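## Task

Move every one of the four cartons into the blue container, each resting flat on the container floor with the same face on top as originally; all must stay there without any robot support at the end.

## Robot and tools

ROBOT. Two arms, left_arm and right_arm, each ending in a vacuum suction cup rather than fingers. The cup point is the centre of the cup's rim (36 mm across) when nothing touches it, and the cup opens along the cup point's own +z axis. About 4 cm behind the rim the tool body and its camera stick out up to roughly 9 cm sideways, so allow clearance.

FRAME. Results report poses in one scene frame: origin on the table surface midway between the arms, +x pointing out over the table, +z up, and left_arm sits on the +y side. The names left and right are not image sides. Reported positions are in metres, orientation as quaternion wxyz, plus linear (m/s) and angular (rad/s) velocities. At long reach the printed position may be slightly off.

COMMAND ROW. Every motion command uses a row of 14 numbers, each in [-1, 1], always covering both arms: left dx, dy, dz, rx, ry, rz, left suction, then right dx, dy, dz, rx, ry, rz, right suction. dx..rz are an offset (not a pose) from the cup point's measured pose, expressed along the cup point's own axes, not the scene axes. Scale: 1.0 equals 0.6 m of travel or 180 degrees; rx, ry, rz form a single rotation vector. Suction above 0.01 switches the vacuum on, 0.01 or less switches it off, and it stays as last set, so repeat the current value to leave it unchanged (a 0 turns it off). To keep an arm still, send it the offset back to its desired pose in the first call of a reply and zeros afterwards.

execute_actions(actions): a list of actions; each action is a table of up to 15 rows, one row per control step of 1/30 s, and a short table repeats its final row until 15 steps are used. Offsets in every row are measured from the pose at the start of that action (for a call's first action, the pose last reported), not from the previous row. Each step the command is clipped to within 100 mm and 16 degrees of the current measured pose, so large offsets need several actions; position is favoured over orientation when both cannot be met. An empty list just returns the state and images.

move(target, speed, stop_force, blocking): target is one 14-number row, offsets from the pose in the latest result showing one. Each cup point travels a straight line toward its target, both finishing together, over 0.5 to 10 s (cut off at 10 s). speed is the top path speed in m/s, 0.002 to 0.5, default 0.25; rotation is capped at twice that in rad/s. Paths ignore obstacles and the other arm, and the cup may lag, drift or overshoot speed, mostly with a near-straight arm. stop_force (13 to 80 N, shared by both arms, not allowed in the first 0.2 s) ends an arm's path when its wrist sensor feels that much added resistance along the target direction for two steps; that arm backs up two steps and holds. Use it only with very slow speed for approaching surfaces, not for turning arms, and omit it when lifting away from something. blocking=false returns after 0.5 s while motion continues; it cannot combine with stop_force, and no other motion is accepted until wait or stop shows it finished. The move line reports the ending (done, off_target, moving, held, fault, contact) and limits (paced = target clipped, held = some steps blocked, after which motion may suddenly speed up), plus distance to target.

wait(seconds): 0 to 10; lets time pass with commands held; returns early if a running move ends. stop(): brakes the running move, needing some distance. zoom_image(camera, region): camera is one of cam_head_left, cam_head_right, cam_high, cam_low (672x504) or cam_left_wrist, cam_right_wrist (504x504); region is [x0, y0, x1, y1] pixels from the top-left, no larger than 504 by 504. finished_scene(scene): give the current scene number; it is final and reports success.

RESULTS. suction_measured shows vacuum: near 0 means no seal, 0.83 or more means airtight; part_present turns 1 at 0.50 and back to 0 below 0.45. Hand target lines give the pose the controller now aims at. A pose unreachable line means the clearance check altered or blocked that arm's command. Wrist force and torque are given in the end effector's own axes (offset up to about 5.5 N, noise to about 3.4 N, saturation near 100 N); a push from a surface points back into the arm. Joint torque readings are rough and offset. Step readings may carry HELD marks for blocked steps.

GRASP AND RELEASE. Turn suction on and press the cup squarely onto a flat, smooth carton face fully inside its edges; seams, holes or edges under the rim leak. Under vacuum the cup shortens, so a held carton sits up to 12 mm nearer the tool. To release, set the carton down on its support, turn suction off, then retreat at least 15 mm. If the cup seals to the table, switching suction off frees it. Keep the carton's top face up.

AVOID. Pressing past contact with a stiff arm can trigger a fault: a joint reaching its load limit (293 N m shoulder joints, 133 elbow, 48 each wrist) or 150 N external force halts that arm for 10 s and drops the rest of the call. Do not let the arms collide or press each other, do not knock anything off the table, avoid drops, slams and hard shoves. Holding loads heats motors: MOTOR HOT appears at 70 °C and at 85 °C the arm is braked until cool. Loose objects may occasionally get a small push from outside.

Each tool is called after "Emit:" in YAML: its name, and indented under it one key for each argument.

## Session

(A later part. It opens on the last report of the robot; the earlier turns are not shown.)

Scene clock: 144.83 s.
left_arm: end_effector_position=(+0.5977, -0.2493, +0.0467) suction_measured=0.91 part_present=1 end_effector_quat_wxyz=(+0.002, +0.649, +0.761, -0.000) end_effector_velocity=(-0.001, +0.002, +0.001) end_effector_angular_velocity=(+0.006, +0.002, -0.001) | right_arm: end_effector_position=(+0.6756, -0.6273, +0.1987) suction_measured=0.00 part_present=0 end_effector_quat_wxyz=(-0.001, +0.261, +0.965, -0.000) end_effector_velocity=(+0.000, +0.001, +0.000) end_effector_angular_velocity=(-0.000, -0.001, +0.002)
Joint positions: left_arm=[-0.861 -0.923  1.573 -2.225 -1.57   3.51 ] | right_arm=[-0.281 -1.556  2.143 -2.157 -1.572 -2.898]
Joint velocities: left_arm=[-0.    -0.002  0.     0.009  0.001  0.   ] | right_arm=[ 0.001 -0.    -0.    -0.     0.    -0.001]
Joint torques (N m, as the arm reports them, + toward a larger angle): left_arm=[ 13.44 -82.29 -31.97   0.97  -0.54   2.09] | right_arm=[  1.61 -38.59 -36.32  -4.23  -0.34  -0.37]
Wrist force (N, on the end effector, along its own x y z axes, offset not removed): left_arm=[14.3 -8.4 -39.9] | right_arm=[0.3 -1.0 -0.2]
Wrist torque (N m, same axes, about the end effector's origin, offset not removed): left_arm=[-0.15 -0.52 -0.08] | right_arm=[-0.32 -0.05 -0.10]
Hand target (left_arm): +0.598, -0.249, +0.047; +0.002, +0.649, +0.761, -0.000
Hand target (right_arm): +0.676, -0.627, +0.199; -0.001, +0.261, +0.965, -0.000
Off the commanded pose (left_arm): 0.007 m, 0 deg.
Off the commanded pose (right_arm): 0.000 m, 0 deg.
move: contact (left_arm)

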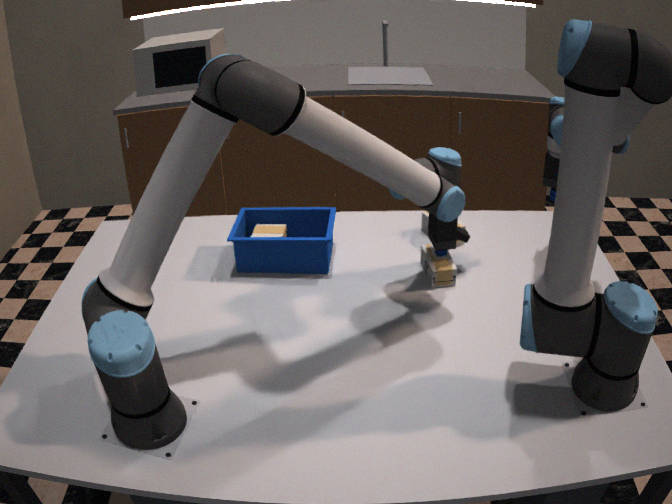

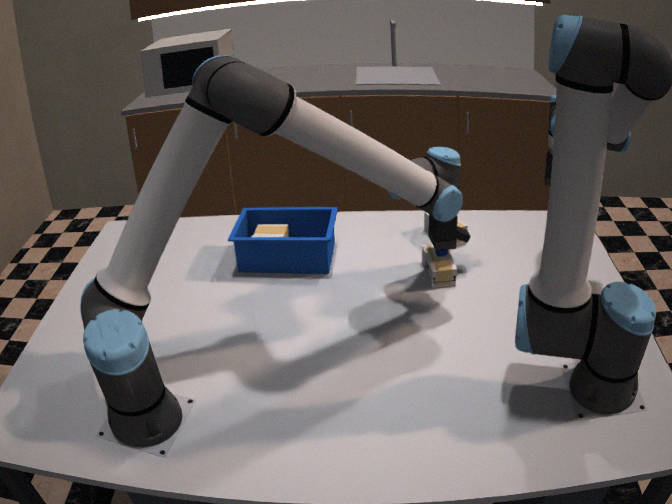

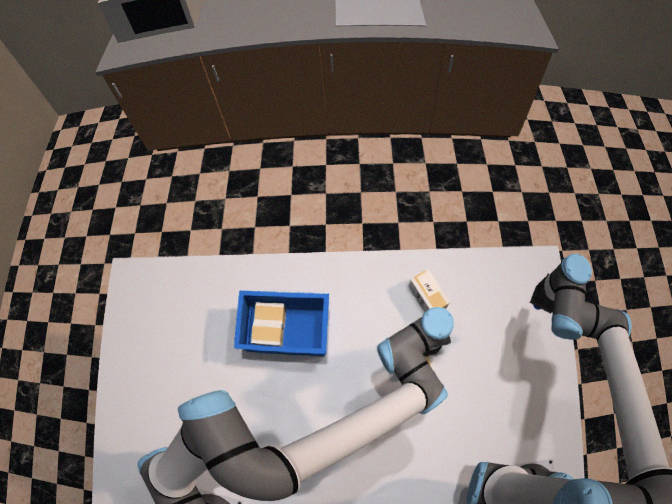

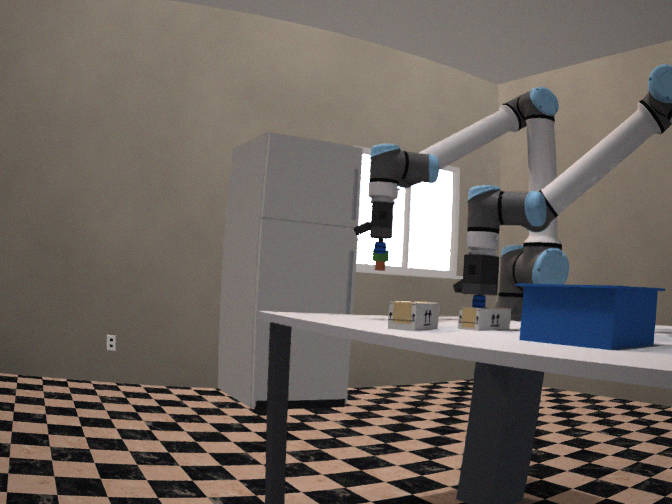

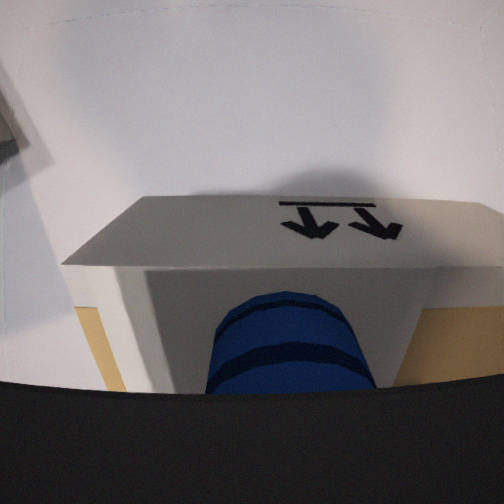

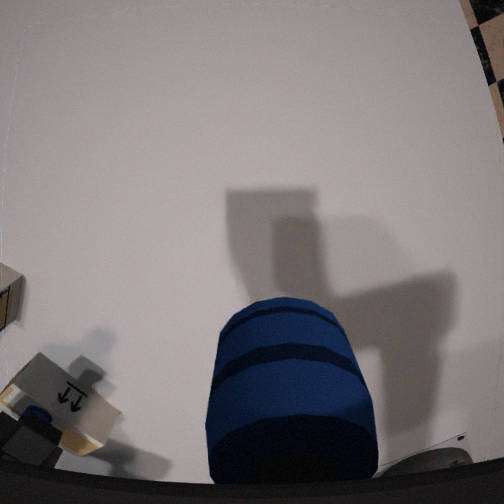

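Emit:
move:
  target: [0,0,-0.25,0,0,0,1,0,0,0,0,0,0,0]
  speed: 0.2

Emit:
move:
  target: [0.656,0.271,0,0,0,0.05,1,0,0,0,0,0,0,0]

Emit:
move:
  target: [0,0,0.1,0,0,0,1,0,0,0,0,0,0,0]
  speed: 0.08

Scene clock: 151.40 s.
left_arm: end_effector_position=(+0.5974, -0.2489, +0.1964) suction_measured=0.91 part_present=1 end_effector_quat_wxyz=(+0.002, +0.649, +0.761, -0.000) end_effector_velocity=(-0.000, -0.000, +0.002) end_effector_angular_velocity=(-0.000, +0.000, -0.001) | right_arm: end_effector_position=(+0.6756, -0.6273, +0.1987) suction_measured=0.00 part_present=0 end_effector_quat_wxyz=(-0.001, +0.261, +0.965, -0.000) end_effector_velocity=(+0.000, -0.001, +0.000) end_effector_angular_velocity=(+0.000, -0.000, -0.001)
Joint positions: left_arm=[-0.861 -1.05   1.481 -2.006 -1.57   3.51 ] | right_arm=[-0.281 -1.556  2.143 -2.157 -1.572 -2.898]
Joint velocities: left_arm=[-0.    -0.001 -0.002  0.003 -0.     0.   ] | right_arm=[-0.001  0.    -0.    -0.     0.    -0.   ]
Joint torques (N m, as the arm reports them, + toward a larger angle): left_arm=[ -12.78 -113.33  -50.91   -0.87   -0.07   -2.47] | right_arm=[ -0.57 -39.64 -35.96  -4.15  -0.29  -0.87]
Wrist force (N, on the end effector, along its own x y z axes, offset not removed): left_arm=[-1.7 -2.0 1.4] | right_arm=[-0.4 -1.5 -3.2]
Wrist torque (N m, same axes, about the end effector's origin, offset not removed): left_arm=[-0.28 -0.01 -0.18] | right_arm=[-0.43 -0.09 0.01]
Hand target (left_arm): +0.597, -0.249, +0.197; +0.002, +0.649, +0.761, -0.000
Hand target (right_arm): +0.676, -0.627, +0.199; -0.001, +0.261, +0.965, -0.000
Off the commanded pose (left_arm): 0.000 m, 0 deg.
Off the commanded pose (right_arm): 0.000 m, 0 deg.
move: done

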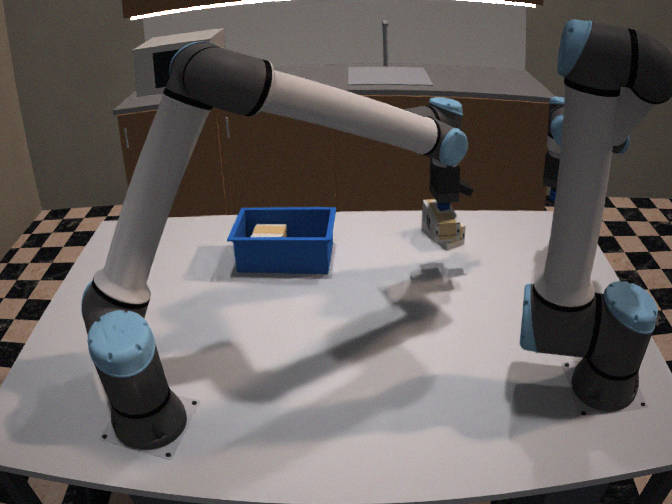

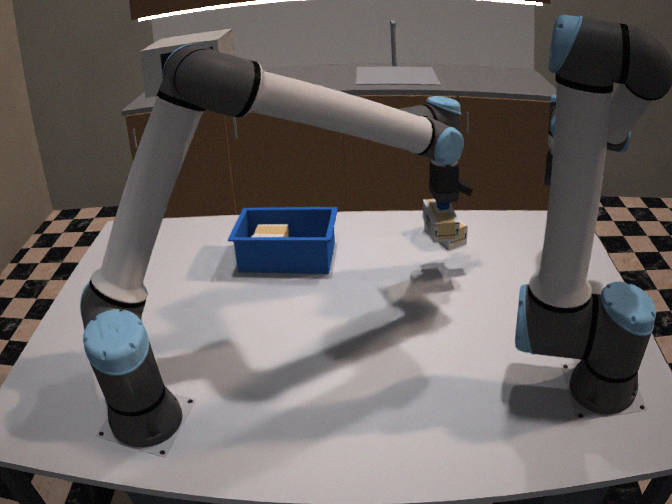

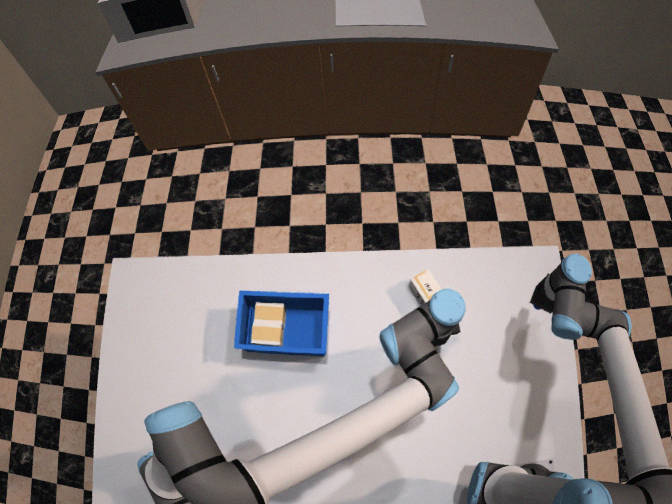

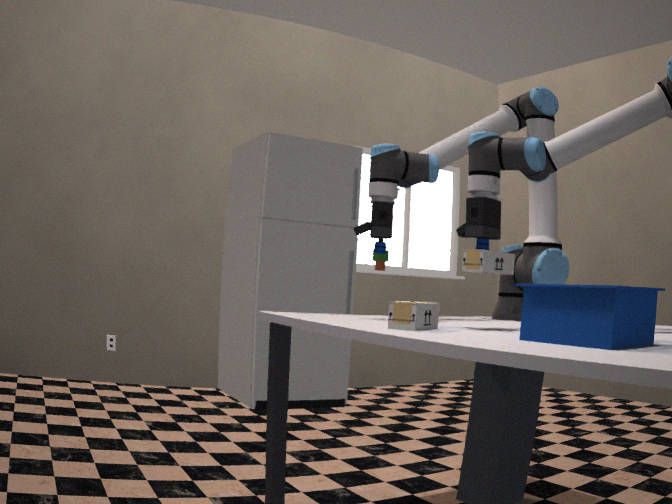

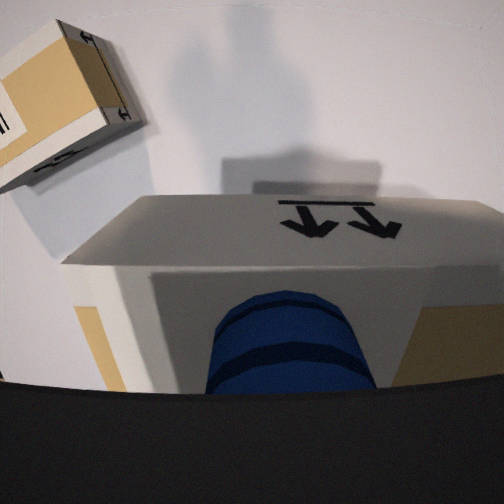

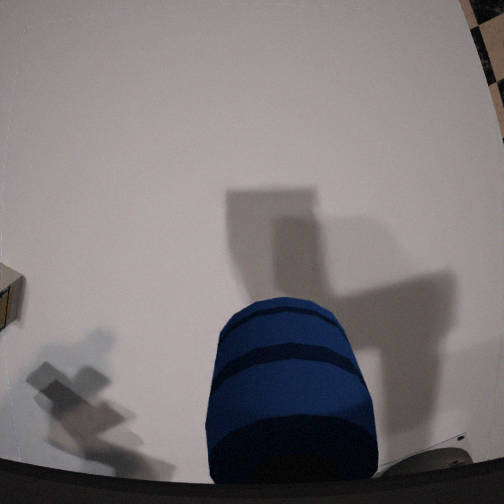

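Scene clock: 153.70 s.
left_arm: end_effector_position=(+0.6959, +0.1654, +0.1959) suction_measured=0.91 part_present=1 end_effector_quat_wxyz=(+0.002, +0.707, +0.708, +0.000) end_effector_velocity=(+0.000, +0.001, -0.000) end_effector_angular_velocity=(+0.000, +0.001, -0.001) | right_arm: end_effector_position=(+0.6756, -0.6273, +0.1987) suction_measured=0.00 part_present=0 end_effector_quat_wxyz=(-0.001, +0.261, +0.965, -0.000) end_effector_velocity=(-0.000, +0.000, -0.000) end_effector_angular_velocity=(+0.000, +0.002, -0.001)
Joint positions: left_arm=[-0.449 -1.303  1.852 -2.125 -1.571  4.079] | right_arm=[-0.281 -1.556  2.143 -2.157 -1.572 -2.898]
Joint velocities: left_arm=[ 0.002  0.     0.     0.    -0.     0.003] | right_arm=[ 0.     0.    -0.     0.002 -0.     0.001]
Joint torques (N m, as the arm reports them, + toward a larger angle): left_arm=[ 10.33 -91.87 -33.85  -8.58  -2.49   2.57] | right_arm=[ -0.04 -40.68 -36.7   -3.71  -0.58  -0.19]
Wrist force (N, on the end effector, along its own x y z axes, offset not removed): left_arm=[0.0 1.5 -0.3] | right_arm=[2.1 0.3 1.8]
Wrist torque (N m, same axes, about the end effector's origin, offset not removed): left_arm=[0.25 -0.25 -0.15] | right_arm=[-0.20 -0.50 -0.06]
Hand target (left_arm): +0.696, +0.166, +0.196; +0.002, +0.707, +0.708, +0.000
Hand target (right_arm): +0.676, -0.627, +0.199; -0.001, +0.261, +0.965, -0.000
Off the commanded pose (left_arm): 0.001 m, 0 deg.
Off the commanded pose (right_arm): 0.000 m, 0 deg.
move: done

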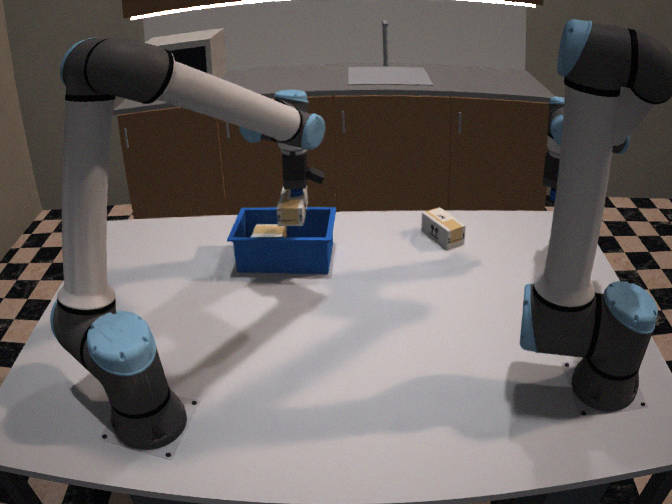

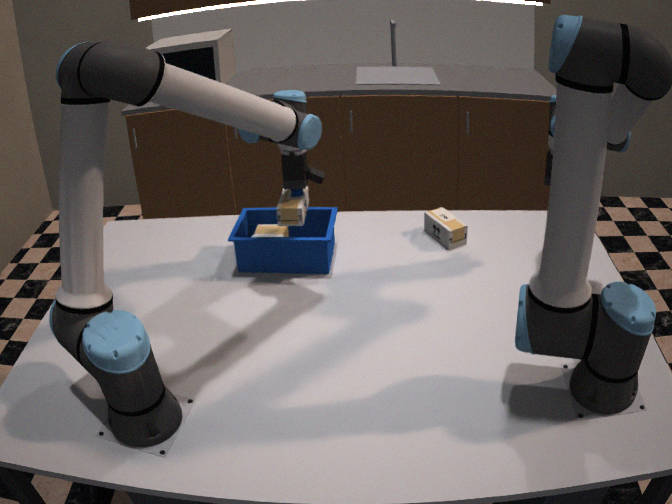

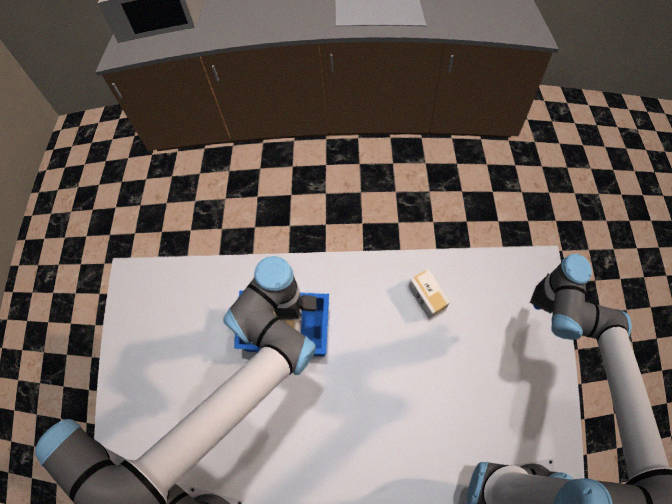

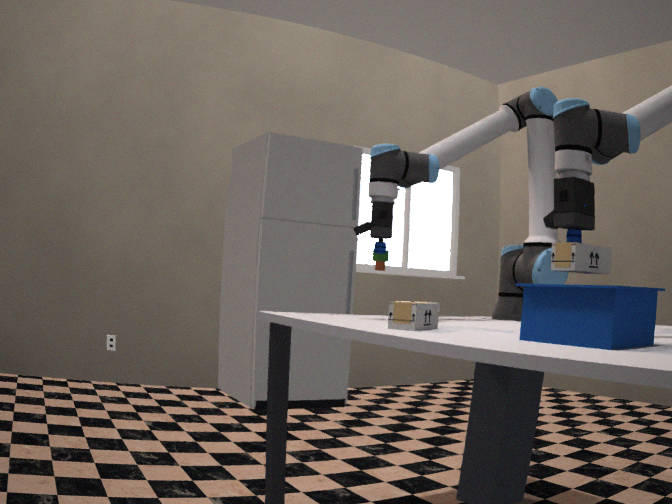

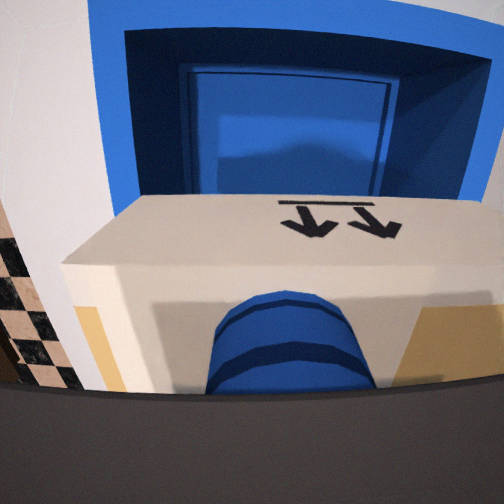

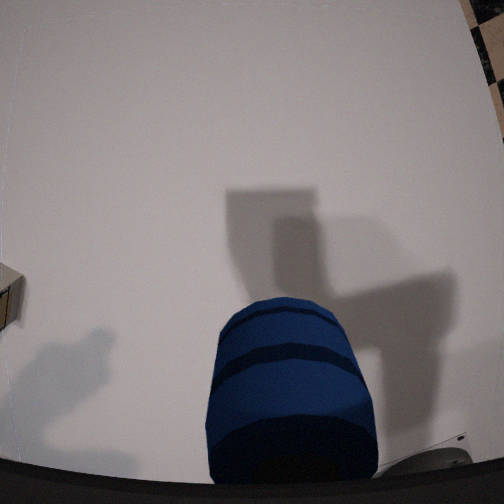

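Scene clock: 154.87 s.
left_arm: end_effector_position=(+0.6960, +0.1652, +0.1361) suction_measured=0.91 part_present=1 end_effector_quat_wxyz=(+0.002, +0.707, +0.708, +0.000) end_effector_velocity=(+0.000, -0.001, -0.002) end_effector_angular_velocity=(-0.001, -0.001, -0.001) | right_arm: end_effector_position=(+0.6756, -0.6273, +0.1987) suction_measured=0.00 part_present=0 end_effector_quat_wxyz=(-0.001, +0.261, +0.965, -0.000) end_effector_velocity=(+0.000, -0.000, +0.000) end_effector_angular_velocity=(+0.000, -0.001, -0.001)
Joint positions: left_arm=[-0.449 -1.244  1.899 -2.23  -1.571  4.079] | right_arm=[-0.281 -1.556  2.143 -2.157 -1.572 -2.898]
Joint velocities: left_arm=[-0.     0.002  0.001 -0.005 -0.001  0.   ] | right_arm=[-0.    -0.     0.    -0.001  0.001  0.001]
Joint torques (N m, as the arm reports them, + toward a larger angle): left_arm=[ -4.86 -50.64 -30.65  -8.56  -1.93  -1.01] | right_arm=[  0.68 -40.02 -36.09  -4.6   -0.19  -0.43]
Wrist force (N, on the end effector, along its own x y z axes, offset not removed): left_arm=[-0.4 1.0 4.0] | right_arm=[-4.4 -4.1 -0.2]
Wrist torque (N m, same axes, about the end effector's origin, offset not removed): left_arm=[0.15 -0.20 -0.20] | right_arm=[-0.86 0.59 0.02]
Hand target (left_arm): +0.696, +0.165, +0.136; +0.002, +0.707, +0.708, +0.000
Hand target (right_arm): +0.676, -0.627, +0.199; -0.001, +0.261, +0.965, -0.000
Off the commanded pose (left_arm): 0.000 m, 0 deg.
Off the commanded pose (right_arm): 0.000 m, 0 deg.
move: done

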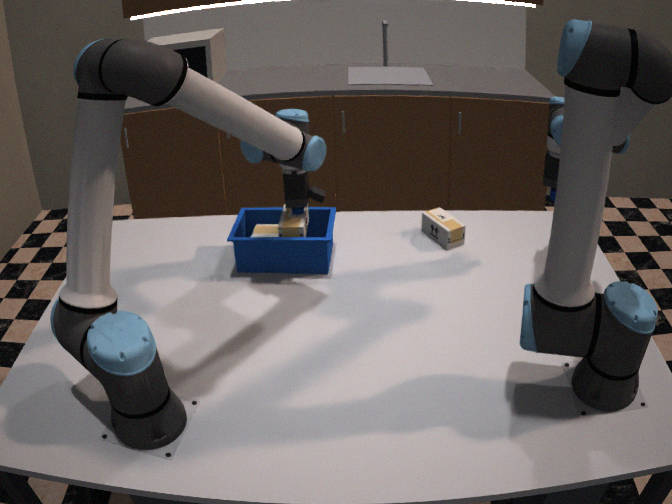

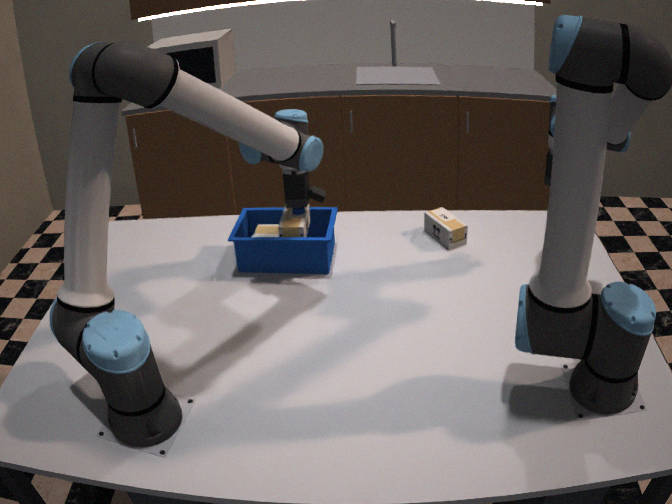

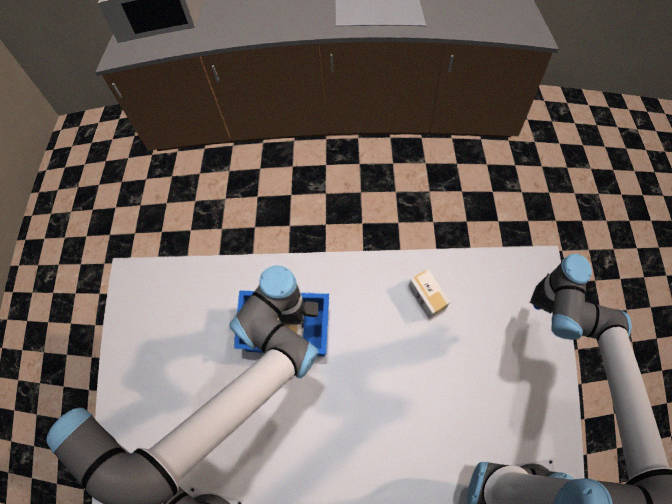

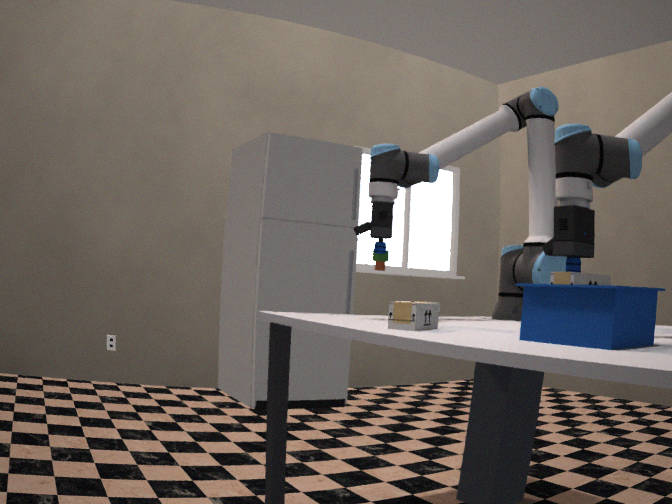

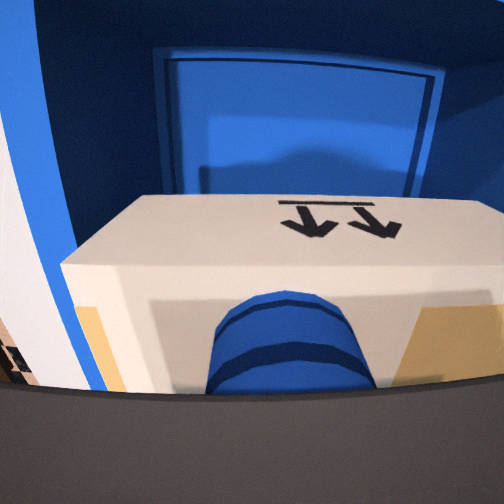

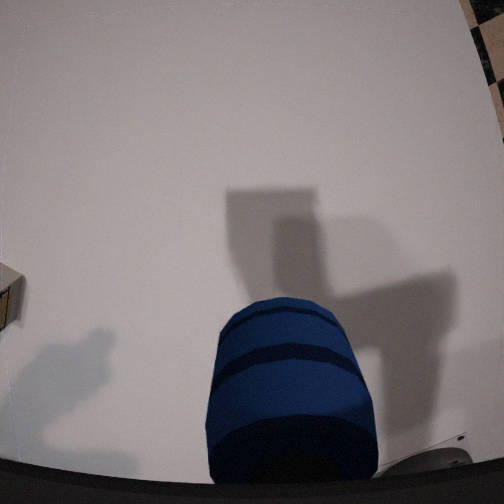

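Emit:
move:
  target: [-0.008,0.006,0.112,0,0,0,1,0,0,0,0,0,0,0]
  speed: 0.03
  stop_force: 13

Scene clock: 159.67 s.
left_arm: end_effector_position=(+0.6998, +0.1603, +0.0691) suction_measured=0.91 part_present=1 end_effector_quat_wxyz=(+0.002, +0.707, +0.708, +0.000) end_effector_velocity=(+0.000, -0.000, -0.002) end_effector_angular_velocity=(-0.001, -0.000, -0.000) | right_arm: end_effector_position=(+0.6756, -0.6273, +0.1987) suction_measured=0.00 part_present=0 end_effector_quat_wxyz=(-0.001, +0.261, +0.965, -0.000) end_effector_velocity=(-0.000, -0.000, -0.000) end_effector_angular_velocity=(-0.000, -0.000, -0.001)
Joint positions: left_arm=[-0.452 -1.161  1.928 -2.343 -1.571  4.076] | right_arm=[-0.281 -1.556  2.143 -2.157 -1.572 -2.898]
Joint velocities: left_arm=[ 0.     0.003  0.    -0.004 -0.001  0.   ] | right_arm=[-0.     0.     0.001 -0.001 -0.     0.   ]
Joint torques (N m, as the arm reports them, + toward a larger angle): left_arm=[-12.18 -57.94 -28.    -8.59   0.81  -2.58] | right_arm=[ -4.07 -41.2  -36.52  -4.34  -0.08  -0.54]
Wrist force (N, on the end effector, along its own x y z axes, offset not removed): left_arm=[1.8 1.2 3.0] | right_arm=[3.5 -3.3 4.0]
Wrist torque (N m, same axes, about the end effector's origin, offset not removed): left_arm=[0.15 -0.38 -0.22] | right_arm=[-0.71 -0.77 0.07]
Hand target (left_arm): +0.700, +0.160, +0.069; +0.002, +0.707, +0.708, +0.000
Hand target (right_arm): +0.676, -0.627, +0.199; -0.001, +0.261, +0.965, -0.000
Off the commanded pose (left_arm): 0.000 m, 0 deg.
Off the commanded pose (right_arm): 0.000 m, 0 deg.
move: done

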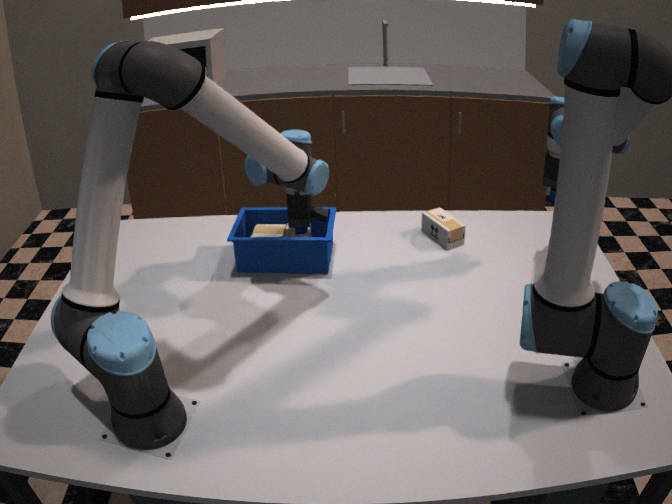

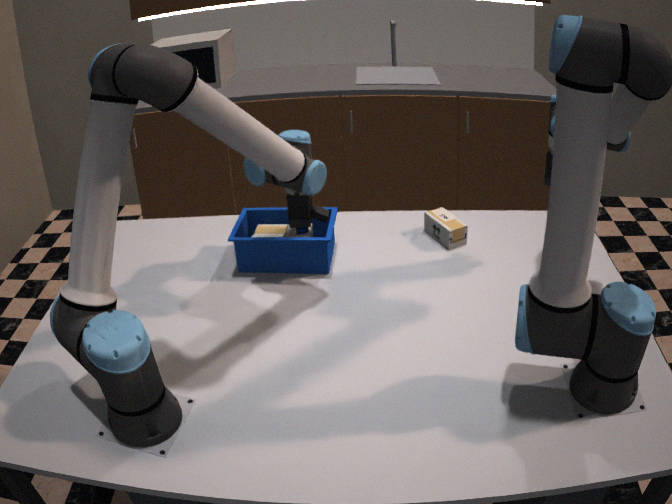

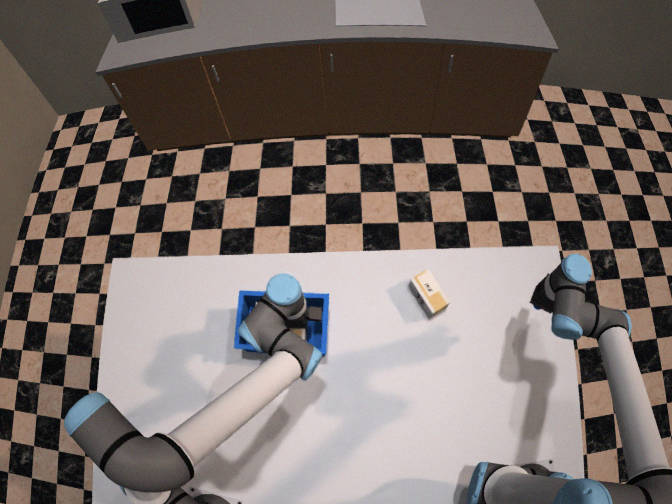

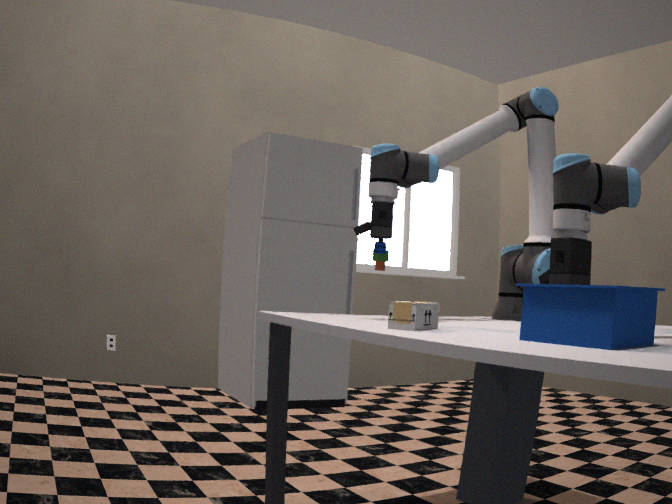

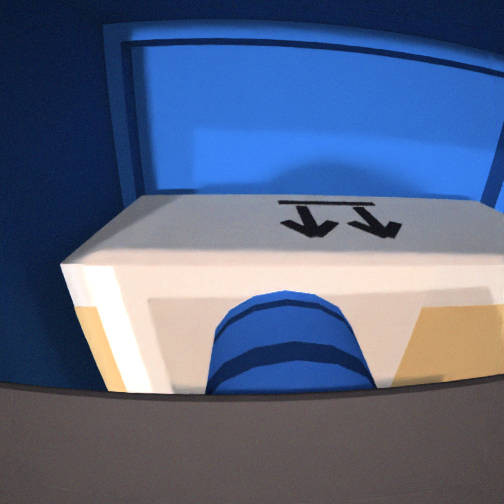

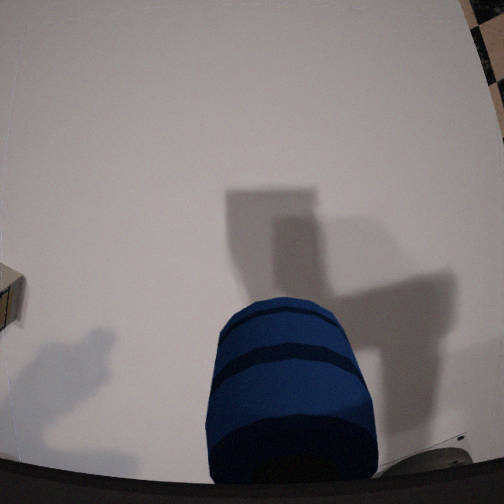

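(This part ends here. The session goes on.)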